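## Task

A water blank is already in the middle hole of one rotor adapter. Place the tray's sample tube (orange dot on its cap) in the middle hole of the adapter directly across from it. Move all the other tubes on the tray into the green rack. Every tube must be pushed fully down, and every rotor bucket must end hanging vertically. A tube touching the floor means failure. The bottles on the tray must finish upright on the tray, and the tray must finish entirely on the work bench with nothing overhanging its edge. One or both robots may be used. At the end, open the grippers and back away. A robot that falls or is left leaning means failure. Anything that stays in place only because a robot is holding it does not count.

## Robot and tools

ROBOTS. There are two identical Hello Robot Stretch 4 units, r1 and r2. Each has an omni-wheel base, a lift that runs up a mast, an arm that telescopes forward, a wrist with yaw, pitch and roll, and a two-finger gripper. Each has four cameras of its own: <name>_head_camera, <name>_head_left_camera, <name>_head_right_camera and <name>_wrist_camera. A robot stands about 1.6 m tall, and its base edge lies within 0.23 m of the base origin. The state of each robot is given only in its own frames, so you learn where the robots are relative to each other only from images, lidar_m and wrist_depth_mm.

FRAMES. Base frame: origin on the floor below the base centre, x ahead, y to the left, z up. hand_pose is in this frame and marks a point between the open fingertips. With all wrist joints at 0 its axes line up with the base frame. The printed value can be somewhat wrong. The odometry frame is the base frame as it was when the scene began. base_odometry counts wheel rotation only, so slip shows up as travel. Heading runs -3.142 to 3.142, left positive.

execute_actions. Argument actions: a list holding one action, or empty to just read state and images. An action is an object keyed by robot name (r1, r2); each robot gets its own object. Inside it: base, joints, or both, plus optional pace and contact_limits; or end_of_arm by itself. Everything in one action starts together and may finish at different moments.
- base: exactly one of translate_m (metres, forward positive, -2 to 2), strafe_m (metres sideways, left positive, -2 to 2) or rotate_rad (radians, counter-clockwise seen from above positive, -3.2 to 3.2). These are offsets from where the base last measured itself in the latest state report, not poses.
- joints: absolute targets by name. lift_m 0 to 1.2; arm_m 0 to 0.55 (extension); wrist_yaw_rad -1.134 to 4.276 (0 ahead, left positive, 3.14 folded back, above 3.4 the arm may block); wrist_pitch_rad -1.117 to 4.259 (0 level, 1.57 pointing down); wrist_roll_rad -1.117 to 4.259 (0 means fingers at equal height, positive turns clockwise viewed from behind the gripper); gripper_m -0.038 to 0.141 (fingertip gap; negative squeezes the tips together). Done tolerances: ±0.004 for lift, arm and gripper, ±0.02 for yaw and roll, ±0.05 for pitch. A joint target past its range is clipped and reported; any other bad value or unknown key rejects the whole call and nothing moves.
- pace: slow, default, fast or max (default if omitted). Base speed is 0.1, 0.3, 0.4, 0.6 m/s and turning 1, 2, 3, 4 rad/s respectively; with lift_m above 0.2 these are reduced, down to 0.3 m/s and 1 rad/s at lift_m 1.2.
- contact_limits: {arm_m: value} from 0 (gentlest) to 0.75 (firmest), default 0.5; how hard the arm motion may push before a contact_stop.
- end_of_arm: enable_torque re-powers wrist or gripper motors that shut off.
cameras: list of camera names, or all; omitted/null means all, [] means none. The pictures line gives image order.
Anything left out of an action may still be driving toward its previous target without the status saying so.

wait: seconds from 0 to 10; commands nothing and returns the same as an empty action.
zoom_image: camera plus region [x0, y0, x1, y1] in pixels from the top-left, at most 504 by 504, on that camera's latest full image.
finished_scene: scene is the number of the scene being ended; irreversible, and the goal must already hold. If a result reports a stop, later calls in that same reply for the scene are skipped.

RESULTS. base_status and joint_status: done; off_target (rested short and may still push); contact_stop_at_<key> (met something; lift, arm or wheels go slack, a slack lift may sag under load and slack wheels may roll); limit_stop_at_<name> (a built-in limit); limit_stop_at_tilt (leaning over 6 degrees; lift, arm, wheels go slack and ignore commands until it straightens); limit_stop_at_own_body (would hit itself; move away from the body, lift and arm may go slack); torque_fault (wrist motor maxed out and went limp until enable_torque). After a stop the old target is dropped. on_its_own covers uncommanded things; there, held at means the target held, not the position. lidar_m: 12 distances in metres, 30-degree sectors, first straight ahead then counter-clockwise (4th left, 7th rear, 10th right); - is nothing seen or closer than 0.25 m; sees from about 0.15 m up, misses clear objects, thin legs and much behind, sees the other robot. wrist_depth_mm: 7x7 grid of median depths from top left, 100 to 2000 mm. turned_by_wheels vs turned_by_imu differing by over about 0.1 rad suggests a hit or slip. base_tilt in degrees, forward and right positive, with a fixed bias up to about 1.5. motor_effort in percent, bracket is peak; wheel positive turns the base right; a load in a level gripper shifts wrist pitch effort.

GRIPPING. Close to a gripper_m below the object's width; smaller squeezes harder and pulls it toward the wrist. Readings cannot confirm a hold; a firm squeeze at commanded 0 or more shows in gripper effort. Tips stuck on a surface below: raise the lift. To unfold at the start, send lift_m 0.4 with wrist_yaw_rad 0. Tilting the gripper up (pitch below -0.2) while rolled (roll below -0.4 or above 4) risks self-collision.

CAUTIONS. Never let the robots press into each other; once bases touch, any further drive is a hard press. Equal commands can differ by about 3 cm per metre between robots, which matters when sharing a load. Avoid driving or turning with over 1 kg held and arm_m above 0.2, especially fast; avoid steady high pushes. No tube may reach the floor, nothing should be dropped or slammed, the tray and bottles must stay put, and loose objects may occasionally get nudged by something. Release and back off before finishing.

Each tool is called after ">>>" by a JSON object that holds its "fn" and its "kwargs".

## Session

>>> {"fn": "execute_actions", "kwargs": {"actions": [{"r1":{"joints":{"lift_m":0.4,"wrist_yaw_rad":0}},"r2":{"joints":{"lift_m":0.4,"wrist_yaw_rad":0}}}], "cameras": ["r1_head_camera","r1_head_left_camera","r2_head_camera","r2_head_left_camera"]}}

Scene clock: 2.40 s.
r1.base_odometry: x=+0.000 y=+0.000 heading=+0.000 (m, m, rad; r1's odometry frame)
r1.turned_by_wheels: +0.000 (rad since the last result)
r1.turned_by_imu: +0.001 (rad since the last result)
r1.base_tilt: forward=-0.2 right=-0.2 (deg)
r1.lidar_m: 1.58 3.19 3.77 1.20 1.19 1.48 - 1.47 0.85 0.73 0.74 0.90
r1.base_status: not commanded
r1.joint_positions: lift_m=+0.400 arm_m=-0.002 wrist_yaw_rad=+0.001 wrist_pitch_rad=-0.003 wrist_roll_rad=-0.003 gripper_m=+0.057
r1.joint_status: all done
r1.motor_effort: lift_m=+23(24) arm_m=+0(0) wrist_yaw_rad=-2(7) wrist_pitch_rad=-7(8) wrist_roll_rad=+0(1) gripper_m=-3(5) wheel_0=+0(0) wheel_1=+0(0) wheel_2=+0(0) (%)
r1.hand_pose: x=+0.4578 y=-0.0872 z=+0.5789 quat_wxyz=(+1.000, -0.001, -0.001, +0.000) (m; r1's base frame)
r1.wrist_depth_mm: - - - - 1366 904 707 / - - - - 1430 931 715 / - - - - 1430 931 715 / - - - - 1430 931 715 / - - - - 1430 946 723 / - - 209 - 204 946 723 / 1464 1397 1430 150 1336 842 715
r2.base_odometry: x=+0.000 y=+0.000 heading=+0.000 (m, m, rad; r2's odometry frame)
r2.turned_by_wheels: +0.000 (rad since the last result)
r2.turned_by_imu: +0.000 (rad since the last result)
r2.base_tilt: forward=+0.2 right=-0.5 (deg)
r2.lidar_m: 1.00 1.03 1.87 2.12 1.26 1.07 1.07 1.27 2.32 3.09 3.67 3.61
r2.base_status: not commanded
r2.joint_positions: lift_m=+0.400 arm_m=-0.002 wrist_yaw_rad=+0.001 wrist_pitch_rad=+0.004 wrist_roll_rad=+0.012 gripper_m=+0.057
r2.joint_status: all done
r2.motor_effort: lift_m=+23(24) arm_m=+0(0) wrist_yaw_rad=-1(6) wrist_pitch_rad=-8(9) wrist_roll_rad=-1(1) gripper_m=-2(6) wheel_0=+0(0) wheel_1=+0(0) wheel_2=+0(0) (%)
r2.hand_pose: x=+0.4571 y=-0.0873 z=+0.5768 quat_wxyz=(+1.000, +0.006, +0.002, +0.000) (m; r2's base frame)
r2.wrist_depth_mm: - - - - - - - / - - - - - - - / 931 854 1182 - - - - / - - - - - - - / - - - - - - - / 1808 1537 198 1863 192 - - / 960 891 1336 107 1397 1281 1430
pictures: r1_head_camera, r1_head_left_camera, r2_head_camera, r2_head_left_camera
Images, in order (width x height): r1_head_camera 420x560, r1_head_left_camera 420x672, r2_head_camera 420x560, r2_head_left_camera 420x672.

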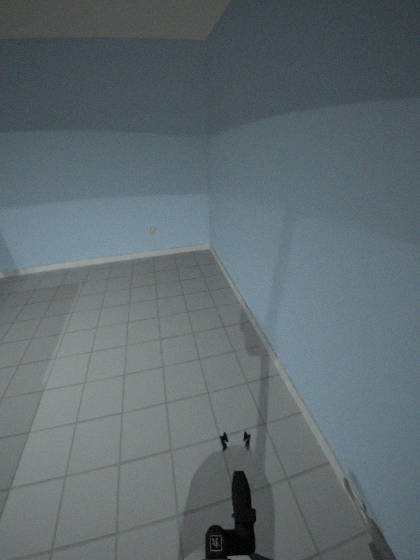

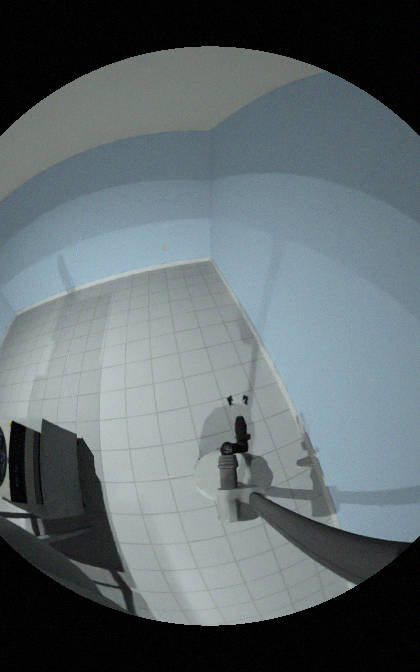

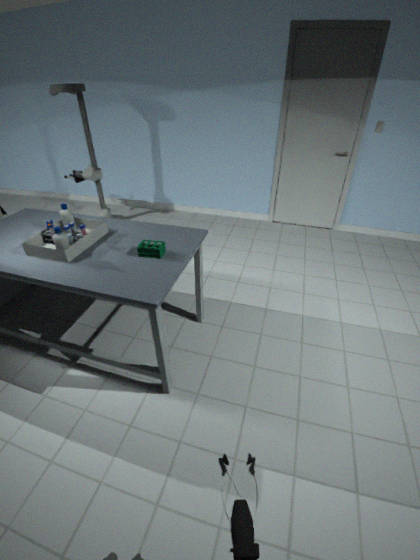

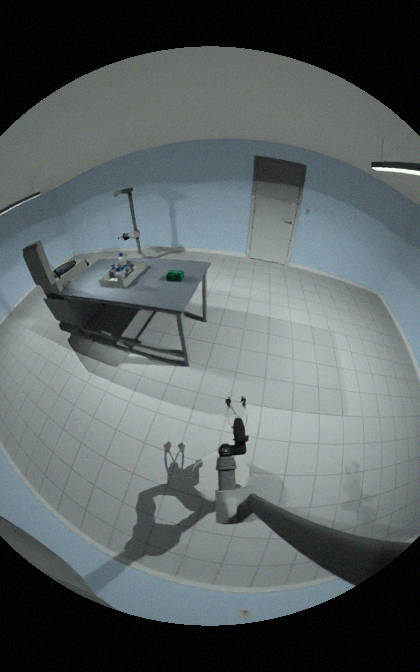

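>>> {"fn": "execute_actions", "kwargs": {"actions": [{"r1":{"base":{"rotate_rad":1.8},"joints":{"lift_m":1.2,"wrist_pitch_rad":1.57}}}], "cameras": ["r1_head_camera"]}}

Scene clock: 9.77 s.
r1.base_odometry: x=+0.000 y=+0.000 heading=+1.800 (m, m, rad; r1's odometry frame)
r1.turned_by_wheels: +1.800 (rad since the last result)
r1.turned_by_imu: +1.815 (rad since the last result)
r1.base_tilt: forward=-0.1 right=-0.2 (deg)
r1.lidar_m: 1.20 1.29 1.79 2.95 1.07 0.79 0.76 0.76 1.08 2.92 3.33 1.27
r1.base_status: done
r1.joint_positions: lift_m=+1.199 arm_m=-0.002 wrist_yaw_rad=+0.000 wrist_pitch_rad=+1.570 wrist_roll_rad=-0.003 gripper_m=+0.057
r1.joint_status: all done
r1.motor_effort: lift_m=+23(25) arm_m=+0(0) wrist_yaw_rad=-2(3) wrist_pitch_rad=-1(3) wrist_roll_rad=-1(2) gripper_m=-6(4) wheel_0=+0(7) wheel_1=+0(8) wheel_2=+0(7) (%)
r1.hand_pose: x=+0.1695 y=-0.0874 z=+1.0889 quat_wxyz=(+0.707, -0.001, +0.707, +0.001) (m; r1's base frame)
r1.wrist_depth_mm: 1308 1336 1308 1336 1336 1308 1336 / 1336 1336 1308 1336 1308 1336 1366 / 1336 1336 1336 1336 1336 1336 1336 / 1336 1336 1336 1336 1336 1336 1336 / 1336 1336 1118 1118 1308 1336 1336 / 1336 1336 209 1118 204 1336 1336 / 1366 1336 1336 144 1366 1336 1336
r2.base_odometry: x=+0.000 y=+0.000 heading=+0.000 (m, m, rad; r2's odometry frame)
r2.turned_by_wheels: +0.000 (rad since the last result)
r2.turned_by_imu: -0.001 (rad since the last result)
r2.base_tilt: forward=+0.2 right=-0.7 (deg)
r2.lidar_m: 1.03 1.01 1.89 2.11 1.25 1.08 1.08 1.28 2.32 3.11 3.66 3.61
r2.base_status: not commanded
r2.joint_positions: lift_m=+0.400 arm_m=-0.002 wrist_yaw_rad=+0.001 wrist_pitch_rad=+0.004 wrist_roll_rad=+0.012 gripper_m=+0.057
r2.joint_status: not commanded
r2.motor_effort: lift_m=+23(23) arm_m=+0(0) wrist_yaw_rad=-3(1) wrist_pitch_rad=-8(8) wrist_roll_rad=-1(2) gripper_m=-9(4) wheel_0=+0(0) wheel_1=+0(0) wheel_2=+0(0) (%)
r2.hand_pose: x=+0.4571 y=-0.0873 z=+0.5768 quat_wxyz=(+1.000, +0.006, +0.002, +0.000) (m; r2's base frame)
r2.wrist_depth_mm: - - - - - - - / - - - - - - - / 931 842 1182 - - - - / - - - - - - - / - - - - - - - / 1756 1537 198 1863 192 - - / 991 891 1308 107 1430 1255 1464
pictures: r1_head_camera
Images, in order (width x height): r1_head_camera 420x560.

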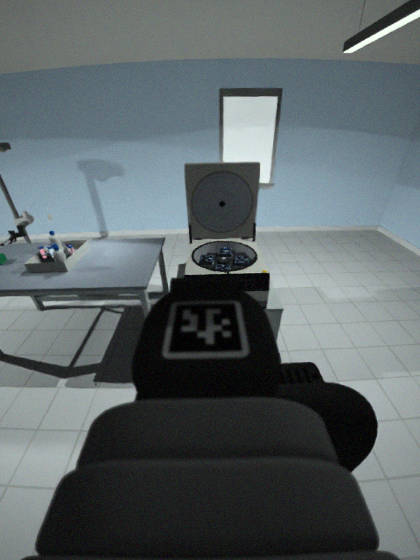

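>>> {"fn": "execute_actions", "kwargs": {"actions": [{"r1":{"base":{"rotate_rad":-0.03}}}], "cameras": []}}

>>> {"fn": "execute_actions", "kwargs": {"actions": [{"r1":{"base":{"translate_m":0.83},"joints":{"arm_m":0.5}}}], "cameras": ["r1_wrist_camera"]}}

>>> {"fn": "execute_actions", "kwargs": {"actions": [{"r1":{"base":{"strafe_m":1.2},"joints":{"arm_m":0.4}}}], "cameras": []}}

>>> {"fn": "execute_actions", "kwargs": {"actions": [{"r1":{"base":{"translate_m":0.12}}}], "cameras": ["r1_wrist_camera"]}}

Scene clock: 17.57 s.
r1.base_odometry: x=+0.000 y=+0.000 heading=+1.770 (m, m, rad; r1's odometry frame)
r1.turned_by_wheels: -0.030 (rad since the last result)
r1.turned_by_imu: -0.029 (rad since the last result)
r1.base_tilt: forward=-0.1 right=-0.1 (deg)
r1.lidar_m: 1.19 1.28 1.75 3.45 1.11 0.80 0.75 0.78 1.04 2.64 3.29 1.28
r1.base_status: done
r1.joint_positions: lift_m=+1.199 arm_m=-0.002 wrist_yaw_rad=+0.000 wrist_pitch_rad=+1.570 wrist_roll_rad=-0.003 gripper_m=+0.057
r1.joint_status: not commanded
r1.motor_effort: lift_m=+22(23) arm_m=+0(0) wrist_yaw_rad=-2(3) wrist_pitch_rad=+0(1) wrist_roll_rad=+0(1) gripper_m=-3(2) wheel_0=+2(2) wheel_1=+2(4) wheel_2=+1(3) (%)
r1.hand_pose: x=+0.1695 y=-0.0874 z=+1.0889 quat_wxyz=(+0.707, -0.001, +0.707, +0.001) (m; r1's base frame)
r1.wrist_depth_mm: 1308 1308 1308 1308 1308 1336 1336 / 1336 1308 1336 1336 1336 1336 1336 / 1336 1336 1336 1336 1308 1308 1336 / 1336 1336 1336 1308 1366 1336 1336 / 1336 1336 1118 1118 1336 1336 1336 / 1308 1308 209 1118 204 1336 1366 / 1308 1308 1336 144 1366 1336 1366
r2.base_odometry: x=+0.000 y=+0.000 heading=+0.000 (m, m, rad; r2's odometry frame)
r2.turned_by_wheels: +0.000 (rad since the last result)
r2.turned_by_imu: +0.000 (rad since the last result)
r2.base_tilt: forward=+0.2 right=-0.6 (deg)
r2.lidar_m: 1.04 1.05 1.89 2.13 1.24 1.08 1.09 1.28 2.30 3.11 3.66 3.62
r2.base_status: not commanded
r2.joint_positions: lift_m=+0.400 arm_m=-0.002 wrist_yaw_rad=+0.001 wrist_pitch_rad=+0.004 wrist_roll_rad=+0.012 gripper_m=+0.057
r2.joint_status: not commanded
r2.motor_effort: lift_m=+23(23) arm_m=+0(0) wrist_yaw_rad=-2(2) wrist_pitch_rad=-8(8) wrist_roll_rad=-2(2) gripper_m=+2(1) wheel_0=+0(0) wheel_1=+0(0) wheel_2=+0(0) (%)
r2.hand_pose: x=+0.4571 y=-0.0873 z=+0.5768 quat_wxyz=(+1.000, +0.006, +0.002, +0.000) (m; r2's base frame)
r2.wrist_depth_mm: - - - - - - - / - - - - - - - / 946 854 1182 - - - - / - - - - - - - / - - - - - - - / 1808 1537 197 1863 191 - - / 960 891 1281 107 1366 1255 1464
pictures: none
No camera images: the call's "cameras" was empty. Leave "cameras" out to get every camera's image.

Scene clock: 21.80 s.
r1.base_odometry: x=-0.165 y=+0.813 heading=+1.771 (m, m, rad; r1's odometry frame)
r1.turned_by_wheels: +0.000 (rad since the last result)
r1.turned_by_imu: +0.001 (rad since the last result)
r1.base_tilt: forward=-0.2 right=-0.1 (deg)
r1.lidar_m: 0.38 0.41 0.56 1.46 2.35 1.69 1.59 1.65 2.18 3.16 0.59 0.41
r1.base_status: done
r1.joint_positions: lift_m=+1.199 arm_m=+0.499 wrist_yaw_rad=+0.000 wrist_pitch_rad=+1.570 wrist_roll_rad=-0.003 gripper_m=+0.057
r1.joint_status: all done
r1.motor_effort: lift_m=+21(23) arm_m=+6(8) wrist_yaw_rad=-2(1) wrist_pitch_rad=-1(1) wrist_roll_rad=-1(1) gripper_m=-1(3) wheel_0=+0(6) wheel_1=+1(2) wheel_2=+0(7) (%)
r1.hand_pose: x=+0.6700 y=-0.0874 z=+1.0890 quat_wxyz=(+0.707, -0.001, +0.707, +0.001) (m; r1's base frame)
r1.wrist_depth_mm: 778 500 508 504 508 917 1336 / 1308 504 574 591 512 1308 1336 / 1308 508 569 574 569 1336 1336 / 1336 539 574 554 574 1308 1366 / 1308 521 569 564 580 1336 1336 / 904 508 209 574 204 1336 1336 / 1308 508 512 144 508 1366 1336
r2.base_odometry: x=+0.000 y=+0.000 heading=+0.000 (m, m, rad; r2's odometry frame)
r2.turned_by_wheels: +0.000 (rad since the last result)
r2.turned_by_imu: +0.000 (rad since the last result)
r2.base_tilt: forward=+0.3 right=-0.6 (deg)
r2.lidar_m: 1.03 1.02 1.88 2.13 1.23 1.09 1.07 1.29 2.32 3.10 3.65 3.62
r2.base_status: not commanded
r2.joint_positions: lift_m=+0.400 arm_m=-0.002 wrist_yaw_rad=+0.001 wrist_pitch_rad=+0.004 wrist_roll_rad=+0.012 gripper_m=+0.057
r2.joint_status: not commanded
r2.motor_effort: lift_m=+23(23) arm_m=+0(0) wrist_yaw_rad=-3(3) wrist_pitch_rad=-8(8) wrist_roll_rad=-1(1) gripper_m=-3(0) wheel_0=+0(0) wheel_1=+0(0) wheel_2=+0(0) (%)
r2.hand_pose: x=+0.4571 y=-0.0873 z=+0.5768 quat_wxyz=(+1.000, +0.006, +0.002, +0.000) (m; r2's base frame)
r2.wrist_depth_mm: - - - - - - - / - - - - - - - / 946 854 1182 - - - - / - - - - - - - / - - - - - - - / 1756 1537 198 1921 192 - - / 960 891 1308 107 1336 1229 1464
pictures: r1_wrist_camera
Images, in order (width x height): r1_wrist_camera 616x392.

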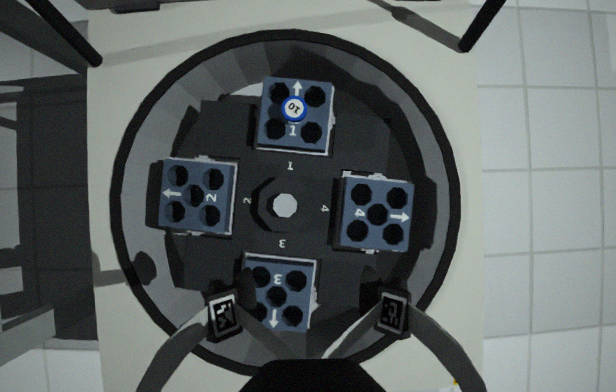

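Scene clock: 27.13 s.
r1.base_odometry: x=-1.341 y=+0.575 heading=+1.771 (m, m, rad; r1's odometry frame)
r1.turned_by_wheels: +0.000 (rad since the last result)
r1.turned_by_imu: +0.000 (rad since the last result)
r1.base_tilt: forward=-0.2 right=-0.1 (deg)
r1.lidar_m: 0.35 0.35 0.50 4.37 2.39 1.75 1.65 1.67 2.23 1.62 0.51 0.37
r1.base_status: done
r1.joint_positions: lift_m=+1.199 arm_m=+0.401 wrist_yaw_rad=+0.000 wrist_pitch_rad=+1.570 wrist_roll_rad=-0.003 gripper_m=+0.057
r1.joint_status: all done
r1.motor_effort: lift_m=+21(21) arm_m=-6(7) wrist_yaw_rad=-2(1) wrist_pitch_rad=+1(2) wrist_roll_rad=+0(1) gripper_m=+0(4) wheel_0=+2(7) wheel_1=+0(9) wheel_2=-1(1) (%)
r1.hand_pose: x=+0.5723 y=-0.0874 z=+1.0890 quat_wxyz=(+0.707, -0.001, +0.707, +0.001) (m; r1's base frame)
r1.wrist_depth_mm: 554 544 549 549 554 554 554 / 549 500 488 488 554 554 554 / 549 544 549 549 554 559 559 / 549 554 549 421 554 554 559 / 549 549 554 554 554 559 559 / 554 554 209 554 204 559 554 / 554 554 559 144 554 559 564
r2.base_odometry: x=+0.000 y=+0.000 heading=+0.000 (m, m, rad; r2's odometry frame)
r2.turned_by_wheels: +0.000 (rad since the last result)
r2.turned_by_imu: -0.001 (rad since the last result)
r2.base_tilt: forward=+0.2 right=-0.6 (deg)
r2.lidar_m: 1.02 1.05 1.88 2.12 1.25 1.09 1.08 1.29 2.31 3.12 3.65 3.63
r2.base_status: not commanded
r2.joint_positions: lift_m=+0.400 arm_m=-0.002 wrist_yaw_rad=+0.001 wrist_pitch_rad=+0.004 wrist_roll_rad=+0.012 gripper_m=+0.057
r2.joint_status: not commanded
r2.motor_effort: lift_m=+23(23) arm_m=+0(0) wrist_yaw_rad=-2(2) wrist_pitch_rad=-8(9) wrist_roll_rad=+0(1) gripper_m=+1(3) wheel_0=+0(0) wheel_1=+0(0) wheel_2=+0(0) (%)
r2.hand_pose: x=+0.4571 y=-0.0873 z=+0.5768 quat_wxyz=(+1.000, +0.006, +0.002, +0.000) (m; r2's base frame)
r2.wrist_depth_mm: - - - - - - - / - - - - - - - / 946 842 1182 - - - - / - - - - - - - / - - - - - - - / 1808 1618 198 1863 191 - - / 960 891 1308 107 1430 1255 1499
pictures: none
No camera images: the call's "cameras" was empty. Leave "cameras" out to get every camera's image.

Scene clock: 28.80 s.
r1.base_odometry: x=-1.365 y=+0.693 heading=+1.771 (m, m, rad; r1's odometry frame)
r1.turned_by_wheels: +0.000 (rad since the last result)
r1.turned_by_imu: +0.000 (rad since the last result)
r1.base_tilt: forward=-0.1 right=+0.0 (deg)
r1.lidar_m: 0.25 0.25 0.33 4.36 2.54 1.87 1.76 1.80 2.39 1.07 0.34 0.25
r1.base_status: done
r1.joint_positions: lift_m=+1.199 arm_m=+0.401 wrist_yaw_rad=+0.000 wrist_pitch_rad=+1.570 wrist_roll_rad=-0.003 gripper_m=+0.057
r1.joint_status: not commanded
r1.motor_effort: lift_m=+21(22) arm_m=-7(6) wrist_yaw_rad=-1(1) wrist_pitch_rad=-2(0) wrist_roll_rad=-1(1) gripper_m=-3(7) wheel_0=+0(7) wheel_1=+0(3) wheel_2=+1(7) (%)
r1.hand_pose: x=+0.5723 y=-0.0874 z=+1.0890 quat_wxyz=(+0.707, -0.001, +0.707, +0.001) (m; r1's base frame)
r1.wrist_depth_mm: 549 549 549 554 549 554 554 / 554 433 549 549 559 559 559 / 549 549 549 549 549 554 559 / 549 488 488 492 554 559 559 / 549 554 554 549 559 559 554 / 554 549 209 415 203 559 559 / 554 554 554 145 559 559 564
r2.base_odometry: x=+0.000 y=+0.000 heading=+0.000 (m, m, rad; r2's odometry frame)
r2.turned_by_wheels: +0.000 (rad since the last result)
r2.turned_by_imu: +0.000 (rad since the last result)
r2.base_tilt: forward=+0.3 right=-0.5 (deg)
r2.lidar_m: 1.03 1.04 1.87 2.11 1.25 1.08 1.07 1.28 2.32 3.12 3.66 3.61
r2.base_status: not commanded
r2.joint_positions: lift_m=+0.400 arm_m=-0.002 wrist_yaw_rad=+0.001 wrist_pitch_rad=+0.004 wrist_roll_rad=+0.012 gripper_m=+0.057
r2.joint_status: not commanded
r2.motor_effort: lift_m=+23(23) arm_m=+0(0) wrist_yaw_rad=-2(3) wrist_pitch_rad=-8(9) wrist_roll_rad=+2(2) gripper_m=-7(4) wheel_0=+0(0) wheel_1=+0(0) wheel_2=+0(0) (%)
r2.hand_pose: x=+0.4571 y=-0.0873 z=+0.5768 quat_wxyz=(+1.000, +0.006, +0.002, +0.000) (m; r2's base frame)
r2.wrist_depth_mm: - - - - - - - / - - - - - - - / 931 854 1182 - - - - / - - - - - - - / - - - - - - - / 1808 1537 197 1921 191 - - / 960 891 1336 107 1366 1255 1430
pictures: r1_wrist_camera
Images, in order (width x height): r1_wrist_camera 616x392.

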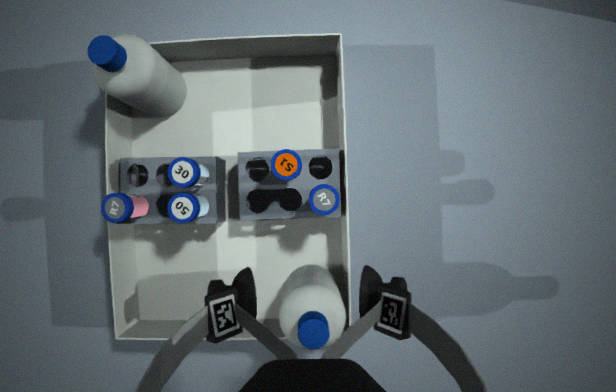

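>>> {"fn": "execute_actions", "kwargs": {"actions": [{"r1":{"base":{"strafe_m":0.027},"joints":{"arm_m":0.485,"lift_m":1.06,"gripper_m":0.06}}}], "cameras": ["r1_wrist_camera"]}}

Scene clock: 36.07 s.
r1.base_odometry: x=-1.391 y=+0.688 heading=+1.771 (m, m, rad; r1's odometry frame)
r1.turned_by_wheels: +0.000 (rad since the last result)
r1.turned_by_imu: +0.001 (rad since the last result)
r1.base_tilt: forward=+0.0 right=-0.2 (deg)
r1.lidar_m: 0.25 0.25 0.35 4.35 2.62 1.85 1.73 1.78 2.40 1.07 0.35 0.25
r1.base_status: done
r1.joint_positions: lift_m=+1.060 arm_m=+0.484 wrist_yaw_rad=+0.000 wrist_pitch_rad=+1.570 wrist_roll_rad=-0.003 gripper_m=+0.060
r1.joint_status: all done
r1.motor_effort: lift_m=+18(20) arm_m=+7(7) wrist_yaw_rad=+0(0) wrist_pitch_rad=-1(1) wrist_roll_rad=-1(0) gripper_m=-2(2) wheel_0=+0(6) wheel_1=+0(6) wheel_2=+1(1) (%)
r1.hand_pose: x=+0.6550 y=-0.0874 z=+0.9499 quat_wxyz=(+0.707, -0.001, +0.707, +0.001) (m; r1's base frame)
r1.wrist_depth_mm: 410 410 410 413 413 413 415 / 265 343 410 404 413 415 415 / 270 332 410 410 413 413 415 / 413 410 410 410 413 415 415 / 410 349 351 351 415 415 415 / 364 351 202 407 203 418 418 / 413 399 410 149 415 415 418
r2.base_odometry: x=+0.000 y=+0.000 heading=+0.000 (m, m, rad; r2's odometry frame)
r2.turned_by_wheels: +0.000 (rad since the last result)
r2.turned_by_imu: +0.000 (rad since the last result)
r2.base_tilt: forward=+0.1 right=-0.5 (deg)
r2.lidar_m: 1.02 1.05 1.86 2.12 1.24 1.08 1.08 1.29 2.32 3.09 3.66 3.61
r2.base_status: not commanded
r2.joint_positions: lift_m=+0.400 arm_m=-0.002 wrist_yaw_rad=+0.001 wrist_pitch_rad=+0.004 wrist_roll_rad=+0.012 gripper_m=+0.057
r2.joint_status: not commanded
r2.motor_effort: lift_m=+23(23) arm_m=+0(0) wrist_yaw_rad=-3(2) wrist_pitch_rad=-8(8) wrist_roll_rad=+0(1) gripper_m=-7(2) wheel_0=+0(0) wheel_1=+0(0) wheel_2=+0(0) (%)
r2.hand_pose: x=+0.4571 y=-0.0873 z=+0.5768 quat_wxyz=(+1.000, +0.006, +0.002, +0.000) (m; r2's base frame)
r2.wrist_depth_mm: - - - - - - - / - - - - - - - / 931 842 1160 - - - - / - - - - - - - / - - - - - - - / 1756 1537 197 1863 192 - - / 960 891 1366 107 1366 1255 1430
pictures: r1_wrist_camera
Images, in order (width x height): r1_wrist_camera 616x392.

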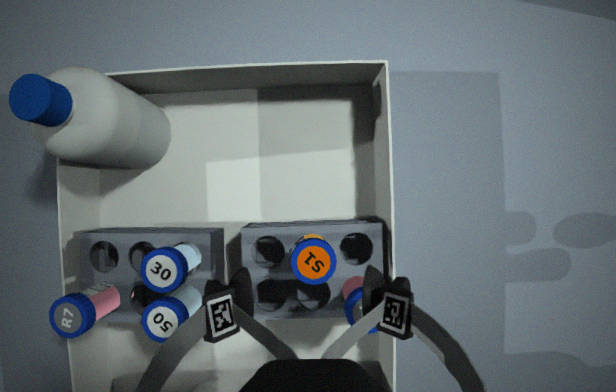

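>>> {"fn": "execute_actions", "kwargs": {"actions": [{"r1":{"joints":{"lift_m":0.965}}}], "cameras": []}}

>>> {"fn": "execute_actions", "kwargs": {"actions": [{"r1":{"joints":{"gripper_m":0.02}}}], "cameras": []}}

>>> {"fn": "execute_actions", "kwargs": {"actions": [{"r1":{"joints":{"lift_m":1.2}}}], "cameras": []}}

>>> {"fn": "execute_actions", "kwargs": {"actions": [{"r1":{"base":{"translate_m":-0.12},"joints":{"arm_m":0.406}}}], "cameras": []}}

>>> {"fn": "execute_actions", "kwargs": {"actions": [{"r1":{"base":{"strafe_m":-1.181}}}], "cameras": []}}

>>> {"fn": "execute_actions", "kwargs": {"actions": [{"r1":{"joints":{"lift_m":1.0}}}], "cameras": ["r1_wrist_camera"]}}

Scene clock: 55.57 s.
r1.base_odometry: x=-1.391 y=+0.688 heading=+1.771 (m, m, rad; r1's odometry frame)
r1.turned_by_wheels: +0.000 (rad since the last result)
r1.turned_by_imu: +0.001 (rad since the last result)
r1.base_tilt: forward=-0.3 right=-0.2 (deg)
r1.lidar_m: 0.25 0.25 0.33 4.35 2.62 1.86 1.73 1.79 2.39 1.05 0.36 0.25
r1.base_status: not commanded
r1.joint_positions: lift_m=+0.965 arm_m=+0.484 wrist_yaw_rad=+0.000 wrist_pitch_rad=+1.570 wrist_roll_rad=-0.003 gripper_m=+0.060
r1.joint_status: all done
r1.motor_effort: lift_m=+18(18) arm_m=+6(6) wrist_yaw_rad=-1(2) wrist_pitch_rad=-1(1) wrist_roll_rad=-2(0) gripper_m=-3(5) wheel_0=+0(1) wheel_1=+0(0) wheel_2=+1(0) (%)
r1.hand_pose: x=+0.6550 y=-0.0874 z=+0.8549 quat_wxyz=(+0.707, -0.001, +0.707, +0.001) (m; r1's base frame)
r1.wrist_depth_mm: 252 270 270 267 281 319 319 / 206 312 314 314 315 319 319 / 231 312 314 314 315 319 319 / 314 314 315 315 315 317 320 / 283 254 300 255 281 320 320 / 254 205 202 194 202 320 320 / 255 193 285 149 195 320 322
r2.base_odometry: x=+0.000 y=+0.000 heading=+0.000 (m, m, rad; r2's odometry frame)
r2.turned_by_wheels: +0.000 (rad since the last result)
r2.turned_by_imu: +0.000 (rad since the last result)
r2.base_tilt: forward=+0.0 right=-0.7 (deg)
r2.lidar_m: 1.02 1.05 1.87 2.13 1.25 1.08 1.09 1.28 2.31 3.11 3.64 3.62
r2.base_status: not commanded
r2.joint_positions: lift_m=+0.400 arm_m=-0.002 wrist_yaw_rad=+0.001 wrist_pitch_rad=+0.004 wrist_roll_rad=+0.012 gripper_m=+0.057
r2.joint_status: not commanded
r2.motor_effort: lift_m=+23(23) arm_m=+0(1) wrist_yaw_rad=+0(2) wrist_pitch_rad=-9(8) wrist_roll_rad=-1(0) gripper_m=-2(4) wheel_0=+0(0) wheel_1=+0(0) wheel_2=+0(0) (%)
r2.hand_pose: x=+0.4571 y=-0.0873 z=+0.5768 quat_wxyz=(+1.000, +0.006, +0.002, +0.000) (m; r2's base frame)
r2.wrist_depth_mm: - - - - - - - / - - - - - - - / 931 842 1182 - - - - / - - - - - - - / - - - - - - - / 1808 1537 197 1921 192 - - / 960 878 1308 107 1366 1255 1430
pictures: none
No camera images: the call's "cameras" was empty. Leave "cameras" out to get every camera's image.

Scene clock: 56.77 s.
r1.base_odometry: x=-1.391 y=+0.688 heading=+1.771 (m, m, rad; r1's odometry frame)
r1.turned_by_wheels: +0.000 (rad since the last result)
r1.turned_by_imu: +0.000 (rad since the last result)
r1.base_tilt: forward=-0.2 right=-0.1 (deg)
r1.lidar_m: 0.25 0.25 0.33 4.34 2.59 1.85 1.75 1.79 2.40 1.05 0.36 0.25
r1.base_status: not commanded
r1.joint_positions: lift_m=+0.965 arm_m=+0.484 wrist_yaw_rad=+0.000 wrist_pitch_rad=+1.570 wrist_roll_rad=-0.003 gripper_m=+0.020
r1.joint_status: all done
r1.motor_effort: lift_m=+18(18) arm_m=+6(7) wrist_yaw_rad=-1(1) wrist_pitch_rad=-1(0) wrist_roll_rad=-1(1) gripper_m=-8(4) wheel_0=+1(0) wheel_1=+0(0) wheel_2=+0(0) (%)
r1.hand_pose: x=+0.6550 y=-0.0874 z=+0.8549 quat_wxyz=(+0.707, -0.001, +0.707, +0.001) (m; r1's base frame)
r1.wrist_depth_mm: 249 270 271 268 282 319 319 / 206 314 312 314 314 319 317 / 232 314 315 314 314 319 319 / 314 314 314 317 315 319 320 / 283 255 300 255 283 320 319 / 254 205 209 191 195 319 320 / 255 196 257 154 195 320 320
r2.base_odometry: x=+0.000 y=+0.000 heading=+0.000 (m, m, rad; r2's odometry frame)
r2.turned_by_wheels: +0.000 (rad since the last result)
r2.turned_by_imu: +0.000 (rad since the last result)
r2.base_tilt: forward=+0.2 right=-0.5 (deg)
r2.lidar_m: 1.02 1.06 1.87 2.11 1.24 1.08 1.08 1.28 2.32 3.12 3.66 3.62
r2.base_status: not commanded
r2.joint_positions: lift_m=+0.400 arm_m=-0.002 wrist_yaw_rad=+0.001 wrist_pitch_rad=+0.004 wrist_roll_rad=+0.012 gripper_m=+0.057
r2.joint_status: not commanded
r2.motor_effort: lift_m=+23(23) arm_m=+0(0) wrist_yaw_rad=-3(1) wrist_pitch_rad=-8(8) wrist_roll_rad=-1(0) gripper_m=-4(5) wheel_0=+0(0) wheel_1=+0(0) wheel_2=+0(0) (%)
r2.hand_pose: x=+0.4571 y=-0.0873 z=+0.5768 quat_wxyz=(+1.000, +0.006, +0.002, +0.000) (m; r2's base frame)
r2.wrist_depth_mm: - - - - - - - / - - - - - - - / 917 854 1160 - - - - / - - - - - - - / - - - - - - - / 1808 1537 198 1921 192 - - / 976 891 1308 107 1397 1255 1430
pictures: none
No camera images: the call's "cameras" was empty. Leave "cameras" out to get every camera's image.

Scene clock: 58.83 s.
r1.base_odometry: x=-1.391 y=+0.688 heading=+1.771 (m, m, rad; r1's odometry frame)
r1.turned_by_wheels: +0.000 (rad since the last result)
r1.turned_by_imu: +0.001 (rad since the last result)
r1.base_tilt: forward=+0.0 right=-0.2 (deg)
r1.lidar_m: 0.25 0.25 0.33 4.32 2.59 1.86 1.75 1.78 2.39 1.05 0.36 0.25
r1.base_status: not commanded
r1.joint_positions: lift_m=+1.199 arm_m=+0.484 wrist_yaw_rad=+0.000 wrist_pitch_rad=+1.570 wrist_roll_rad=-0.003 gripper_m=+0.020
r1.joint_status: all done
r1.motor_effort: lift_m=+23(24) arm_m=+6(7) wrist_yaw_rad=-2(4) wrist_pitch_rad=-1(1) wrist_roll_rad=-1(1) gripper_m=-11(11) wheel_0=+0(1) wheel_1=+0(0) wheel_2=+1(0) (%)
r1.hand_pose: x=+0.6550 y=-0.0874 z=+1.0889 quat_wxyz=(+0.707, -0.001, +0.707, +0.001) (m; r1's base frame)
r1.wrist_depth_mm: 549 549 554 549 554 554 554 / 549 549 549 554 549 554 554 / 549 413 549 549 554 554 554 / 549 549 549 549 554 559 554 / 549 488 488 492 554 554 559 / 554 549 209 191 195 554 554 / 554 549 549 154 559 554 554
r2.base_odometry: x=+0.000 y=+0.000 heading=+0.000 (m, m, rad; r2's odometry frame)
r2.turned_by_wheels: +0.000 (rad since the last result)
r2.turned_by_imu: +0.000 (rad since the last result)
r2.base_tilt: forward=+0.2 right=-0.4 (deg)
r2.lidar_m: 1.03 1.04 1.88 2.11 1.25 1.07 1.08 1.27 2.31 3.11 3.66 3.62
r2.base_status: not commanded
r2.joint_positions: lift_m=+0.400 arm_m=-0.002 wrist_yaw_rad=+0.001 wrist_pitch_rad=+0.004 wrist_roll_rad=+0.012 gripper_m=+0.057
r2.joint_status: not commanded
r2.motor_effort: lift_m=+23(23) arm_m=+0(0) wrist_yaw_rad=-1(2) wrist_pitch_rad=-8(9) wrist_roll_rad=-1(0) gripper_m=-2(5) wheel_0=+0(0) wheel_1=+0(0) wheel_2=+0(0) (%)
r2.hand_pose: x=+0.4571 y=-0.0873 z=+0.5768 quat_wxyz=(+1.000, +0.006, +0.002, +0.000) (m; r2's base frame)
r2.wrist_depth_mm: - - - - - - - / - - - - - - - / 946 842 1182 - - - - / - - - - - - - / - - - - - - - / 1863 1537 198 1808 191 - - / 976 904 1336 107 1366 1281 1430
pictures: none
No camera images: the call's "cameras" was empty. Leave "cameras" out to get every camera's image.

Scene clock: 60.50 s.
r1.base_odometry: x=-1.367 y=+0.570 heading=+1.770 (m, m, rad; r1's odometry frame)
r1.turned_by_wheels: +0.000 (rad since the last result)
r1.turned_by_imu: +0.000 (rad since the last result)
r1.base_tilt: forward=-0.1 right=-0.2 (deg)
r1.lidar_m: 0.34 0.36 0.50 4.33 2.42 1.70 1.64 1.68 2.22 1.58 0.53 0.38
r1.base_status: done
r1.joint_positions: lift_m=+1.199 arm_m=+0.407 wrist_yaw_rad=+0.000 wrist_pitch_rad=+1.570 wrist_roll_rad=-0.003 gripper_m=+0.020
r1.joint_status: all done
r1.motor_effort: lift_m=+23(23) arm_m=-7(6) wrist_yaw_rad=-1(0) wrist_pitch_rad=-1(1) wrist_roll_rad=-1(1) gripper_m=-10(9) wheel_0=-1(8) wheel_1=-1(5) wheel_2=-1(8) (%)
r1.hand_pose: x=+0.5782 y=-0.0874 z=+1.0889 quat_wxyz=(+0.707, -0.001, +0.707, +0.001) (m; r1's base frame)
r1.wrist_depth_mm: 544 544 544 549 549 554 554 / 549 525 521 492 554 554 554 / 549 549 549 549 554 554 554 / 549 554 549 554 554 554 559 / 554 549 554 418 554 554 554 / 554 549 209 191 195 559 559 / 549 554 554 154 559 559 559
r2.base_odometry: x=+0.000 y=+0.000 heading=+0.000 (m, m, rad; r2's odometry frame)
r2.turned_by_wheels: +0.000 (rad since the last result)
r2.turned_by_imu: +0.000 (rad since the last result)
r2.base_tilt: forward=+0.2 right=-0.6 (deg)
r2.lidar_m: 1.02 1.06 1.86 2.13 1.25 1.08 1.08 1.28 2.32 3.10 3.66 3.63
r2.base_status: not commanded
r2.joint_positions: lift_m=+0.400 arm_m=-0.002 wrist_yaw_rad=+0.001 wrist_pitch_rad=+0.004 wrist_roll_rad=+0.012 gripper_m=+0.057
r2.joint_status: not commanded
r2.motor_effort: lift_m=+23(23) arm_m=+0(0) wrist_yaw_rad=-2(4) wrist_pitch_rad=-8(9) wrist_roll_rad=+1(0) gripper_m=-4(5) wheel_0=+0(0) wheel_1=+0(0) wheel_2=+0(0) (%)
r2.hand_pose: x=+0.4571 y=-0.0873 z=+0.5768 quat_wxyz=(+1.000, +0.006, +0.002, +0.000) (m; r2's base frame)
r2.wrist_depth_mm: - - - - - - - / - - - - - - - / 931 842 1182 - - - - / - - - - - - - / - - - - - - - / 1808 1576 197 1863 191 - - / 960 904 1336 107 1366 1229 1464
pictures: none
No camera images: the call's "cameras" was empty. Leave "cameras" out to get every camera's image.

Scene clock: 65.77 s.
r1.base_odometry: x=-0.210 y=+0.804 heading=+1.770 (m, m, rad; r1's odometry frame)
r1.turned_by_wheels: +0.000 (rad since the last result)
r1.turned_by_imu: +0.002 (rad since the last result)
r1.base_tilt: forward=-0.2 right=-0.1 (deg)
r1.lidar_m: 0.38 0.40 0.55 1.45 2.36 1.69 1.59 1.64 2.16 3.21 0.59 0.40
r1.base_status: done
r1.joint_positions: lift_m=+1.199 arm_m=+0.407 wrist_yaw_rad=+0.000 wrist_pitch_rad=+1.570 wrist_roll_rad=-0.003 gripper_m=+0.020
r1.joint_status: not commanded
r1.motor_effort: lift_m=+22(23) arm_m=-6(7) wrist_yaw_rad=-2(0) wrist_pitch_rad=+0(1) wrist_roll_rad=-1(0) gripper_m=-9(7) wheel_0=+0(5) wheel_1=+1(9) wheel_2=-1(2) (%)
r1.hand_pose: x=+0.5783 y=-0.0874 z=+1.0889 quat_wxyz=(+0.707, -0.001, +0.707, +0.001) (m; r1's base frame)
r1.wrist_depth_mm: 1336 504 559 564 580 512 1336 / 1308 525 564 564 569 517 1336 / 1336 569 549 569 569 539 1336 / 1336 530 569 569 569 512 1336 / 1336 508 569 544 574 508 1336 / 1308 504 209 191 196 512 1336 / 1308 1308 1098 154 1336 1366 1336
r2.base_odometry: x=+0.000 y=+0.000 heading=+0.000 (m, m, rad; r2's odometry frame)
r2.turned_by_wheels: +0.000 (rad since the last result)
r2.turned_by_imu: -0.001 (rad since the last result)
r2.base_tilt: forward=+0.0 right=-0.7 (deg)
r2.lidar_m: 1.02 1.05 1.89 2.10 1.24 1.07 1.09 1.28 2.31 3.11 3.66 3.62
r2.base_status: not commanded
r2.joint_positions: lift_m=+0.400 arm_m=-0.002 wrist_yaw_rad=+0.001 wrist_pitch_rad=+0.004 wrist_roll_rad=+0.012 gripper_m=+0.057
r2.joint_status: not commanded
r2.motor_effort: lift_m=+23(23) arm_m=+0(0) wrist_yaw_rad=-1(2) wrist_pitch_rad=-8(8) wrist_roll_rad=-1(0) gripper_m=-5(7) wheel_0=+0(0) wheel_1=+0(0) wheel_2=+0(0) (%)
r2.hand_pose: x=+0.4571 y=-0.0873 z=+0.5768 quat_wxyz=(+1.000, +0.006, +0.002, +0.000) (m; r2's base frame)
r2.wrist_depth_mm: - - - - - - - / - - - - - - - / 931 831 1182 - - - - / - - - - - - - / - - - - - - - / 1708 1576 198 1863 191 - - / 960 904 1281 107 1336 1255 1499
pictures: none
No camera images: the call's "cameras" was empty. Leave "cameras" out to get every camera's image.

Scene clock: 67.67 s.
r1.base_odometry: x=-0.210 y=+0.804 heading=+1.770 (m, m, rad; r1's odometry frame)
r1.turned_by_wheels: +0.000 (rad since the last result)
r1.turned_by_imu: +0.001 (rad since the last result)
r1.base_tilt: forward=-0.2 right=-0.2 (deg)
r1.lidar_m: 0.38 0.39 0.54 1.44 2.36 1.69 1.58 1.62 2.16 3.21 0.58 0.39
r1.base_status: not commanded
r1.joint_positions: lift_m=+1.000 arm_m=+0.407 wrist_yaw_rad=+0.000 wrist_pitch_rad=+1.570 wrist_roll_rad=-0.003 gripper_m=+0.020
r1.joint_status: all done
r1.motor_effort: lift_m=+18(20) arm_m=-7(6) wrist_yaw_rad=-1(0) wrist_pitch_rad=-1(2) wrist_roll_rad=-1(0) gripper_m=-9(9) wheel_0=+0(0) wheel_1=+1(1) wheel_2=-1(1) (%)
r1.hand_pose: x=+0.5783 y=-0.0874 z=+0.8899 quat_wxyz=(+0.707, -0.001, +0.707, +0.001) (m; r1's base frame)
r1.wrist_depth_mm: 304 370 368 368 370 370 336 / 304 355 362 351 370 370 353 / 306 373 368 355 370 347 357 / 306 387 370 370 370 377 340 / 307 347 370 343 370 379 309 / 307 307 209 191 195 315 309 / 307 309 304 154 307 310 309
r2.base_odometry: x=+0.000 y=+0.000 heading=+0.000 (m, m, rad; r2's odometry frame)
r2.turned_by_wheels: +0.000 (rad since the last result)
r2.turned_by_imu: +0.000 (rad since the last result)
r2.base_tilt: forward=+0.2 right=-0.7 (deg)
r2.lidar_m: 1.01 1.04 1.88 2.11 1.25 1.08 1.09 1.29 2.30 3.11 3.65 3.60
r2.base_status: not commanded
r2.joint_positions: lift_m=+0.400 arm_m=-0.002 wrist_yaw_rad=+0.001 wrist_pitch_rad=+0.004 wrist_roll_rad=+0.012 gripper_m=+0.057
r2.joint_status: not commanded
r2.motor_effort: lift_m=+23(23) arm_m=+0(0) wrist_yaw_rad=-1(1) wrist_pitch_rad=-8(9) wrist_roll_rad=-2(1) gripper_m=-2(4) wheel_0=+0(0) wheel_1=+0(0) wheel_2=+0(0) (%)
r2.hand_pose: x=+0.4571 y=-0.0873 z=+0.5768 quat_wxyz=(+1.000, +0.006, +0.002, +0.000) (m; r2's base frame)
r2.wrist_depth_mm: - - - - - - - / - - - - - - - / 931 842 1205 - - - - / - - - - - - - / - - - - - - - / 1808 1576 198 1921 190 - - / 960 878 1336 107 1366 1255 1430
pictures: r1_wrist_camera
Images, in order (width x height): r1_wrist_camera 616x392.

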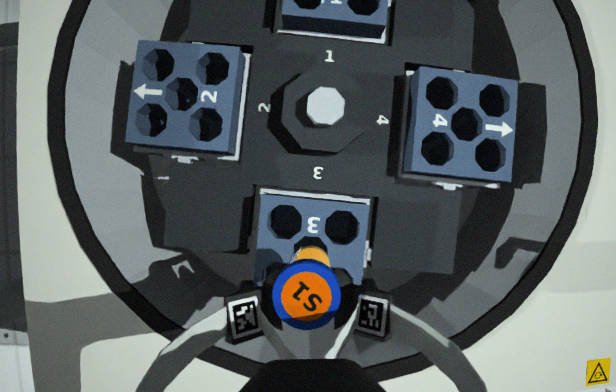

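>>> {"fn": "execute_actions", "kwargs": {"actions": [{"r1":{"base":{"strafe_m":-0.003}}}], "cameras": []}}

>>> {"fn": "execute_actions", "kwargs": {"actions": [{"r1":{"joints":{"lift_m":0.9},"pace":"slow"}}], "cameras": ["r1_wrist_camera"]}}

>>> {"fn": "execute_actions", "kwargs": {"actions": [{"r1":{"joints":{"gripper_m":0.05}}}], "cameras": []}}

Scene clock: 74.53 s.
r1.base_odometry: x=-0.207 y=+0.805 heading=+1.770 (m, m, rad; r1's odometry frame)
r1.turned_by_wheels: +0.000 (rad since the last result)
r1.turned_by_imu: +0.001 (rad since the last result)
r1.base_tilt: forward=+0.0 right=-0.2 (deg)
r1.lidar_m: 0.38 0.38 0.56 1.44 2.35 1.69 1.57 1.64 2.16 3.21 0.59 0.40
r1.base_status: done
r1.joint_positions: lift_m=+1.000 arm_m=+0.407 wrist_yaw_rad=+0.000 wrist_pitch_rad=+1.570 wrist_roll_rad=-0.003 gripper_m=+0.020
r1.joint_status: not commanded
r1.motor_effort: lift_m=+18(18) arm_m=-7(6) wrist_yaw_rad=+0(1) wrist_pitch_rad=+0(0) wrist_roll_rad=-2(0) gripper_m=-5(8) wheel_0=+1(10) wheel_1=-1(2) wheel_2=-1(1) (%)
r1.hand_pose: x=+0.5783 y=-0.0874 z=+0.8899 quat_wxyz=(+0.707, -0.001, +0.707, +0.001) (m; r1's base frame)
r1.wrist_depth_mm: 306 373 368 368 368 377 332 / 306 355 362 349 370 368 351 / 306 370 368 351 368 343 353 / 306 387 370 370 370 384 336 / 306 351 370 343 373 373 310 / 306 307 208 191 196 312 310 / 307 307 304 154 304 309 310
r2.base_odometry: x=+0.000 y=+0.000 heading=+0.000 (m, m, rad; r2's odometry frame)
r2.turned_by_wheels: +0.000 (rad since the last result)
r2.turned_by_imu: +0.000 (rad since the last result)
r2.base_tilt: forward=+0.1 right=-0.6 (deg)
r2.lidar_m: 1.02 1.05 1.89 2.11 1.21 1.08 1.09 1.27 2.32 3.10 3.65 3.61
r2.base_status: not commanded
r2.joint_positions: lift_m=+0.400 arm_m=-0.002 wrist_yaw_rad=+0.001 wrist_pitch_rad=+0.004 wrist_roll_rad=+0.012 gripper_m=+0.057
r2.joint_status: not commanded
r2.motor_effort: lift_m=+23(23) arm_m=+0(0) wrist_yaw_rad=-2(2) wrist_pitch_rad=-8(7) wrist_roll_rad=-1(1) gripper_m=-3(6) wheel_0=+0(0) wheel_1=+0(0) wheel_2=+0(0) (%)
r2.hand_pose: x=+0.4571 y=-0.0873 z=+0.5768 quat_wxyz=(+1.000, +0.006, +0.002, +0.000) (m; r2's base frame)
r2.wrist_depth_mm: - - - - - - - / - - - - - - - / 946 842 1182 - - - - / - - - - - - - / - - - - - - - / 1756 1537 198 1983 192 - - / 976 904 1308 107 1397 1255 1397
pictures: none
No camera images: the call's "cameras" was empty. Leave "cameras" out to get every camera's image.

Scene clock: 76.23 s.
r1.base_odometry: x=-0.207 y=+0.805 heading=+1.770 (m, m, rad; r1's odometry frame)
r1.turned_by_wheels: +0.000 (rad since the last result)
r1.turned_by_imu: +0.000 (rad since the last result)
r1.base_tilt: forward=-0.1 right=-0.2 (deg)
r1.lidar_m: 0.38 0.40 0.54 1.42 2.35 1.68 1.58 1.62 2.18 3.19 0.60 0.41
r1.base_status: not commanded
r1.joint_positions: lift_m=+0.900 arm_m=+0.407 wrist_yaw_rad=+0.000 wrist_pitch_rad=+1.570 wrist_roll_rad=-0.003 gripper_m=+0.020
r1.joint_status: all done
r1.motor_effort: lift_m=+18(19) arm_m=-7(6) wrist_yaw_rad=-1(1) wrist_pitch_rad=-2(1) wrist_roll_rad=+0(1) gripper_m=-10(9) wheel_0=+1(1) wheel_1=-1(1) wheel_2=-1(1) (%)
r1.hand_pose: x=+0.5783 y=-0.0874 z=+0.7899 quat_wxyz=(+0.707, -0.001, +0.707, +0.001) (m; r1's base frame)
r1.wrist_depth_mm: 260 250 267 250 268 254 249 / 266 247 268 249 268 243 246 / 282 271 268 270 270 244 249 / 279 268 270 270 271 271 312 / 250 268 270 243 271 271 297 / 219 283 209 191 196 287 254 / 205 222 268 154 273 236 -
r2.base_odometry: x=+0.000 y=+0.000 heading=+0.000 (m, m, rad; r2's odometry frame)
r2.turned_by_wheels: +0.000 (rad since the last result)
r2.turned_by_imu: +0.000 (rad since the last result)
r2.base_tilt: forward=+0.1 right=-0.7 (deg)
r2.lidar_m: 1.03 1.02 1.87 2.12 1.25 1.07 1.08 1.29 2.31 3.11 3.65 3.62
r2.base_status: not commanded
r2.joint_positions: lift_m=+0.400 arm_m=-0.002 wrist_yaw_rad=+0.001 wrist_pitch_rad=+0.004 wrist_roll_rad=+0.012 gripper_m=+0.057
r2.joint_status: not commanded
r2.motor_effort: lift_m=+23(23) arm_m=-1(0) wrist_yaw_rad=-2(2) wrist_pitch_rad=-10(8) wrist_roll_rad=+0(0) gripper_m=-1(1) wheel_0=+0(0) wheel_1=+0(0) wheel_2=+0(0) (%)
r2.hand_pose: x=+0.4571 y=-0.0873 z=+0.5768 quat_wxyz=(+1.000, +0.006, +0.002, +0.000) (m; r2's base frame)
r2.wrist_depth_mm: - - - - - - - / - - - - - - - / 931 842 1205 - - - - / - - - - - - - / - - - - - - - / 1808 1576 197 1921 192 - - / 960 878 1336 107 1397 1255 1430
pictures: r1_wrist_camera
Images, in order (width x height): r1_wrist_camera 616x392.

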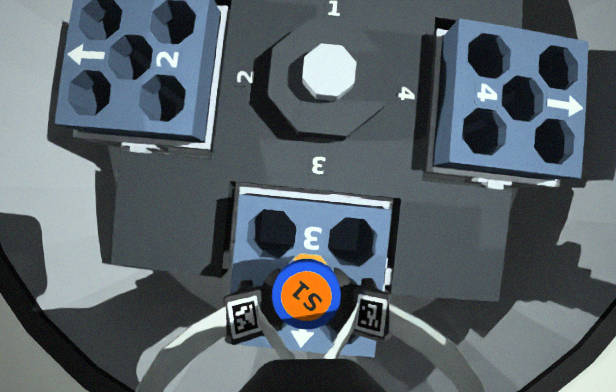

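Scene clock: 77.30 s.
r1.base_odometry: x=-0.207 y=+0.805 heading=+1.770 (m, m, rad; r1's odometry frame)
r1.turned_by_wheels: +0.000 (rad since the last result)
r1.turned_by_imu: +0.000 (rad since the last result)
r1.base_tilt: forward=-0.2 right=-0.1 (deg)
r1.lidar_m: 0.38 0.39 0.54 1.42 2.36 1.69 1.58 1.64 2.18 3.22 0.59 0.40
r1.base_status: not commanded
r1.joint_positions: lift_m=+0.900 arm_m=+0.407 wrist_yaw_rad=+0.000 wrist_pitch_rad=+1.571 wrist_roll_rad=-0.003 gripper_m=+0.050
r1.joint_status: all done
r1.motor_effort: lift_m=+18(18) arm_m=-6(6) wrist_yaw_rad=-1(1) wrist_pitch_rad=-4(4) wrist_roll_rad=-1(1) gripper_m=+2(5) wheel_0=+1(1) wheel_1=-1(1) wheel_2=-1(1) (%)
r1.hand_pose: x=+0.5780 y=-0.0874 z=+0.7899 quat_wxyz=(+0.707, -0.001, +0.707, +0.001) (m; r1's base frame)
r1.wrist_depth_mm: 260 253 270 251 270 256 251 / 266 249 270 251 271 245 253 / 279 272 270 271 272 245 256 / 281 270 271 271 272 272 324 / 251 271 271 245 272 273 297 / 220 285 211 216 200 289 254 / 206 223 266 145 287 237 -
r2.base_odometry: x=+0.000 y=+0.000 heading=+0.000 (m, m, rad; r2's odometry frame)
r2.turned_by_wheels: +0.000 (rad since the last result)
r2.turned_by_imu: +0.000 (rad since the last result)
r2.base_tilt: forward=+0.2 right=-0.6 (deg)
r2.lidar_m: 1.02 1.06 1.87 2.11 1.22 1.08 1.08 1.28 2.30 3.11 3.66 3.62
r2.base_status: not commanded
r2.joint_positions: lift_m=+0.400 arm_m=-0.002 wrist_yaw_rad=+0.001 wrist_pitch_rad=+0.004 wrist_roll_rad=+0.012 gripper_m=+0.057
r2.joint_status: not commanded
r2.motor_effort: lift_m=+23(23) arm_m=+0(0) wrist_yaw_rad=-1(2) wrist_pitch_rad=-7(9) wrist_roll_rad=-1(1) gripper_m=-5(4) wheel_0=+0(0) wheel_1=+0(0) wheel_2=+0(0) (%)
r2.hand_pose: x=+0.4571 y=-0.0873 z=+0.5768 quat_wxyz=(+1.000, +0.006, +0.002, +0.000) (m; r2's base frame)
r2.wrist_depth_mm: - - - - - - - / - - - - - - - / 931 854 1182 - - - - / - - - - - - - / - - - - - - - / 1756 1576 197 1863 192 - - / 976 891 1336 107 1397 1281 1430
pictures: none
No camera images: the call's "cameras" was empty. Leave "cameras" out to get every camera's image.

>>> {"fn": "execute_actions", "kwargs": {"actions": [{"r1":{"joints":{"lift_m":1.1}}}], "cameras": []}}

>>> {"fn": "execute_actions", "kwargs": {"actions": [{"r1":{"base":{"strafe_m":1.141},"joints":{"wrist_roll_rad":1.57,"gripper_m":0.06}}}], "cameras": []}}

>>> {"fn": "execute_actions", "kwargs": {"actions": [{"r1":{"base":{"translate_m":0.05},"joints":{"arm_m":0.517,"lift_m":1.06}}}], "cameras": ["r1_wrist_camera"]}}

Scene clock: 90.37 s.
r1.base_odometry: x=-0.207 y=+0.805 heading=+1.770 (m, m, rad; r1's odometry frame)
r1.turned_by_wheels: +0.000 (rad since the last result)
r1.turned_by_imu: +0.001 (rad since the last result)
r1.base_tilt: forward=-0.1 right=-0.3 (deg)
r1.lidar_m: 0.39 0.40 0.56 1.44 2.33 1.69 1.57 1.64 2.17 3.21 0.58 0.41
r1.base_status: not commanded
r1.joint_positions: lift_m=+1.100 arm_m=+0.407 wrist_yaw_rad=+0.000 wrist_pitch_rad=+1.570 wrist_roll_rad=-0.003 gripper_m=+0.050
r1.joint_status: all done
r1.motor_effort: lift_m=+23(24) arm_m=-6(6) wrist_yaw_rad=+0(0) wrist_pitch_rad=-1(3) wrist_roll_rad=-1(0) gripper_m=-3(3) wheel_0=+1(1) wheel_1=-1(1) wheel_2=-1(1) (%)
r1.hand_pose: x=+0.5782 y=-0.0874 z=+0.9895 quat_wxyz=(+0.707, -0.001, +0.707, +0.001) (m; r1's base frame)
r1.wrist_depth_mm: 1025 404 469 459 473 421 820 / 1229 430 469 469 469 455 809 / 1229 439 466 452 469 455 1229 / 1229 415 469 469 469 455 1255 / 1205 407 500 445 469 413 410 / 1205 407 199 477 196 410 831 / 1229 407 410 144 410 413 1229
r2.base_odometry: x=+0.000 y=+0.000 heading=+0.000 (m, m, rad; r2's odometry frame)
r2.turned_by_wheels: +0.000 (rad since the last result)
r2.turned_by_imu: -0.001 (rad since the last result)
r2.base_tilt: forward=+0.2 right=-0.7 (deg)
r2.lidar_m: 1.04 1.04 1.89 2.13 1.24 1.08 1.09 1.29 2.32 3.12 3.65 3.60
r2.base_status: not commanded
r2.joint_positions: lift_m=+0.400 arm_m=-0.002 wrist_yaw_rad=+0.001 wrist_pitch_rad=+0.004 wrist_roll_rad=+0.012 gripper_m=+0.057
r2.joint_status: not commanded
r2.motor_effort: lift_m=+23(23) arm_m=+0(0) wrist_yaw_rad=-1(2) wrist_pitch_rad=-9(9) wrist_roll_rad=+0(0) gripper_m=-1(4) wheel_0=+0(0) wheel_1=+0(0) wheel_2=+0(0) (%)
r2.hand_pose: x=+0.4571 y=-0.0873 z=+0.5768 quat_wxyz=(+1.000, +0.006, +0.002, +0.000) (m; r2's base frame)
r2.wrist_depth_mm: - - - - - - - / - - - - - - - / 931 866 1205 - - - - / - - - - - - - / - - - - - - - / 1808 1499 198 1921 191 - - / 976 878 1336 107 1366 1281 1464
pictures: none
No camera images: the call's "cameras" was empty. Leave "cameras" out to get every camera's image.

Scene clock: 95.50 s.
r1.base_odometry: x=-1.325 y=+0.578 heading=+1.770 (m, m, rad; r1's odometry frame)
r1.turned_by_wheels: +0.000 (rad since the last result)
r1.turned_by_imu: +0.000 (rad since the last result)
r1.base_tilt: forward=-0.1 right=-0.2 (deg)
r1.lidar_m: 0.34 0.37 0.51 4.37 2.38 1.71 1.61 1.68 2.21 1.61 0.52 0.37
r1.base_status: done
r1.joint_positions: lift_m=+1.100 arm_m=+0.407 wrist_yaw_rad=+0.000 wrist_pitch_rad=+1.570 wrist_roll_rad=+1.569 gripper_m=+0.060
r1.joint_status: all done
r1.motor_effort: lift_m=+22(22) arm_m=-6(7) wrist_yaw_rad=-1(1) wrist_pitch_rad=-1(1) wrist_roll_rad=+2(7) gripper_m=-4(1) wheel_0=+1(6) wheel_1=-1(7) wheel_2=-1(1) (%)
r1.hand_pose: x=+0.5782 y=-0.0874 z=+0.9896 quat_wxyz=(+0.501, +0.500, +0.500, -0.499) (m; r1's base frame)
r1.wrist_depth_mm: 449 449 452 455 455 1229 1255 / 449 449 455 455 455 1229 1255 / 445 449 452 455 455 1229 1255 / 445 452 452 455 459 1025 1255 / 445 387 449 452 455 1025 1008 / 445 418 202 452 202 1008 1229 / 445 387 452 149 455 1229 1255
r2.base_odometry: x=+0.000 y=+0.000 heading=+0.000 (m, m, rad; r2's odometry frame)
r2.turned_by_wheels: +0.000 (rad since the last result)
r2.turned_by_imu: -0.001 (rad since the last result)
r2.base_tilt: forward=+0.4 right=-0.6 (deg)
r2.lidar_m: 1.02 1.04 1.87 2.12 1.23 1.09 1.09 1.27 2.32 3.11 3.65 3.60
r2.base_status: not commanded
r2.joint_positions: lift_m=+0.400 arm_m=-0.002 wrist_yaw_rad=+0.001 wrist_pitch_rad=+0.004 wrist_roll_rad=+0.012 gripper_m=+0.057
r2.joint_status: not commanded
r2.motor_effort: lift_m=+23(23) arm_m=+0(0) wrist_yaw_rad=-2(2) wrist_pitch_rad=-9(9) wrist_roll_rad=+0(0) gripper_m=-3(0) wheel_0=+0(0) wheel_1=+0(0) wheel_2=+0(0) (%)
r2.hand_pose: x=+0.4571 y=-0.0873 z=+0.5768 quat_wxyz=(+1.000, +0.006, +0.002, +0.000) (m; r2's base frame)
r2.wrist_depth_mm: - - - - - - - / - - - - - - - / 917 831 1182 - - - - / - - - - - - - / - - - - - - - / 1808 1576 198 1921 191 - - / 991 878 1308 107 1366 1255 1464
pictures: none
No camera images: the call's "cameras" was empty. Leave "cameras" out to get every camera's image.

Scene clock: 96.83 s.
r1.base_odometry: x=-1.335 y=+0.627 heading=+1.771 (m, m, rad; r1's odometry frame)
r1.turned_by_wheels: +0.000 (rad since the last result)
r1.turned_by_imu: +0.000 (rad since the last result)
r1.base_tilt: forward=-0.2 right=-0.2 (deg)
r1.lidar_m: 0.29 0.32 0.43 4.38 2.47 1.77 1.67 1.72 2.28 1.37 0.45 0.33
r1.base_status: done
r1.joint_positions: lift_m=+1.060 arm_m=+0.516 wrist_yaw_rad=+0.000 wrist_pitch_rad=+1.570 wrist_roll_rad=+1.569 gripper_m=+0.060
r1.joint_status: all done
r1.motor_effort: lift_m=+18(20) arm_m=+7(7) wrist_yaw_rad=+1(1) wrist_pitch_rad=-1(10) wrist_roll_rad=+1(2) gripper_m=-3(4) wheel_0=+1(2) wheel_1=+0(4) wheel_2=+0(6) (%)
r1.hand_pose: x=+0.6869 y=-0.0874 z=+0.9499 quat_wxyz=(+0.500, +0.500, +0.500, -0.500) (m; r1's base frame)
r1.wrist_depth_mm: 410 410 413 415 415 418 418 / 410 413 413 413 418 421 418 / 407 410 410 415 415 418 418 / 407 413 413 413 415 418 418 / 410 407 404 349 278 402 418 / 407 404 202 351 202 415 418 / 407 382 410 149 413 387 418
r2.base_odometry: x=+0.000 y=+0.000 heading=+0.000 (m, m, rad; r2's odometry frame)
r2.turned_by_wheels: +0.000 (rad since the last result)
r2.turned_by_imu: +0.000 (rad since the last result)
r2.base_tilt: forward=+0.3 right=-0.5 (deg)
r2.lidar_m: 1.01 1.03 1.88 2.11 1.25 1.08 1.09 1.29 2.30 3.12 3.63 3.63
r2.base_status: not commanded
r2.joint_positions: lift_m=+0.400 arm_m=-0.002 wrist_yaw_rad=+0.001 wrist_pitch_rad=+0.004 wrist_roll_rad=+0.012 gripper_m=+0.057
r2.joint_status: not commanded
r2.motor_effort: lift_m=+23(23) arm_m=+0(0) wrist_yaw_rad=-4(2) wrist_pitch_rad=-8(8) wrist_roll_rad=+0(1) gripper_m=-4(5) wheel_0=+0(0) wheel_1=+0(0) wheel_2=+0(0) (%)
r2.hand_pose: x=+0.4571 y=-0.0873 z=+0.5768 quat_wxyz=(+1.000, +0.006, +0.002, +0.000) (m; r2's base frame)
r2.wrist_depth_mm: - - - - - - - / - - - - - - - / 931 854 1182 - - - - / - - - - - - - / - - - - - - - / 1808 1537 198 1863 191 - - / 976 904 1308 107 1336 1255 1430
pictures: r1_wrist_camera
Images, in order (width x height): r1_wrist_camera 616x392.

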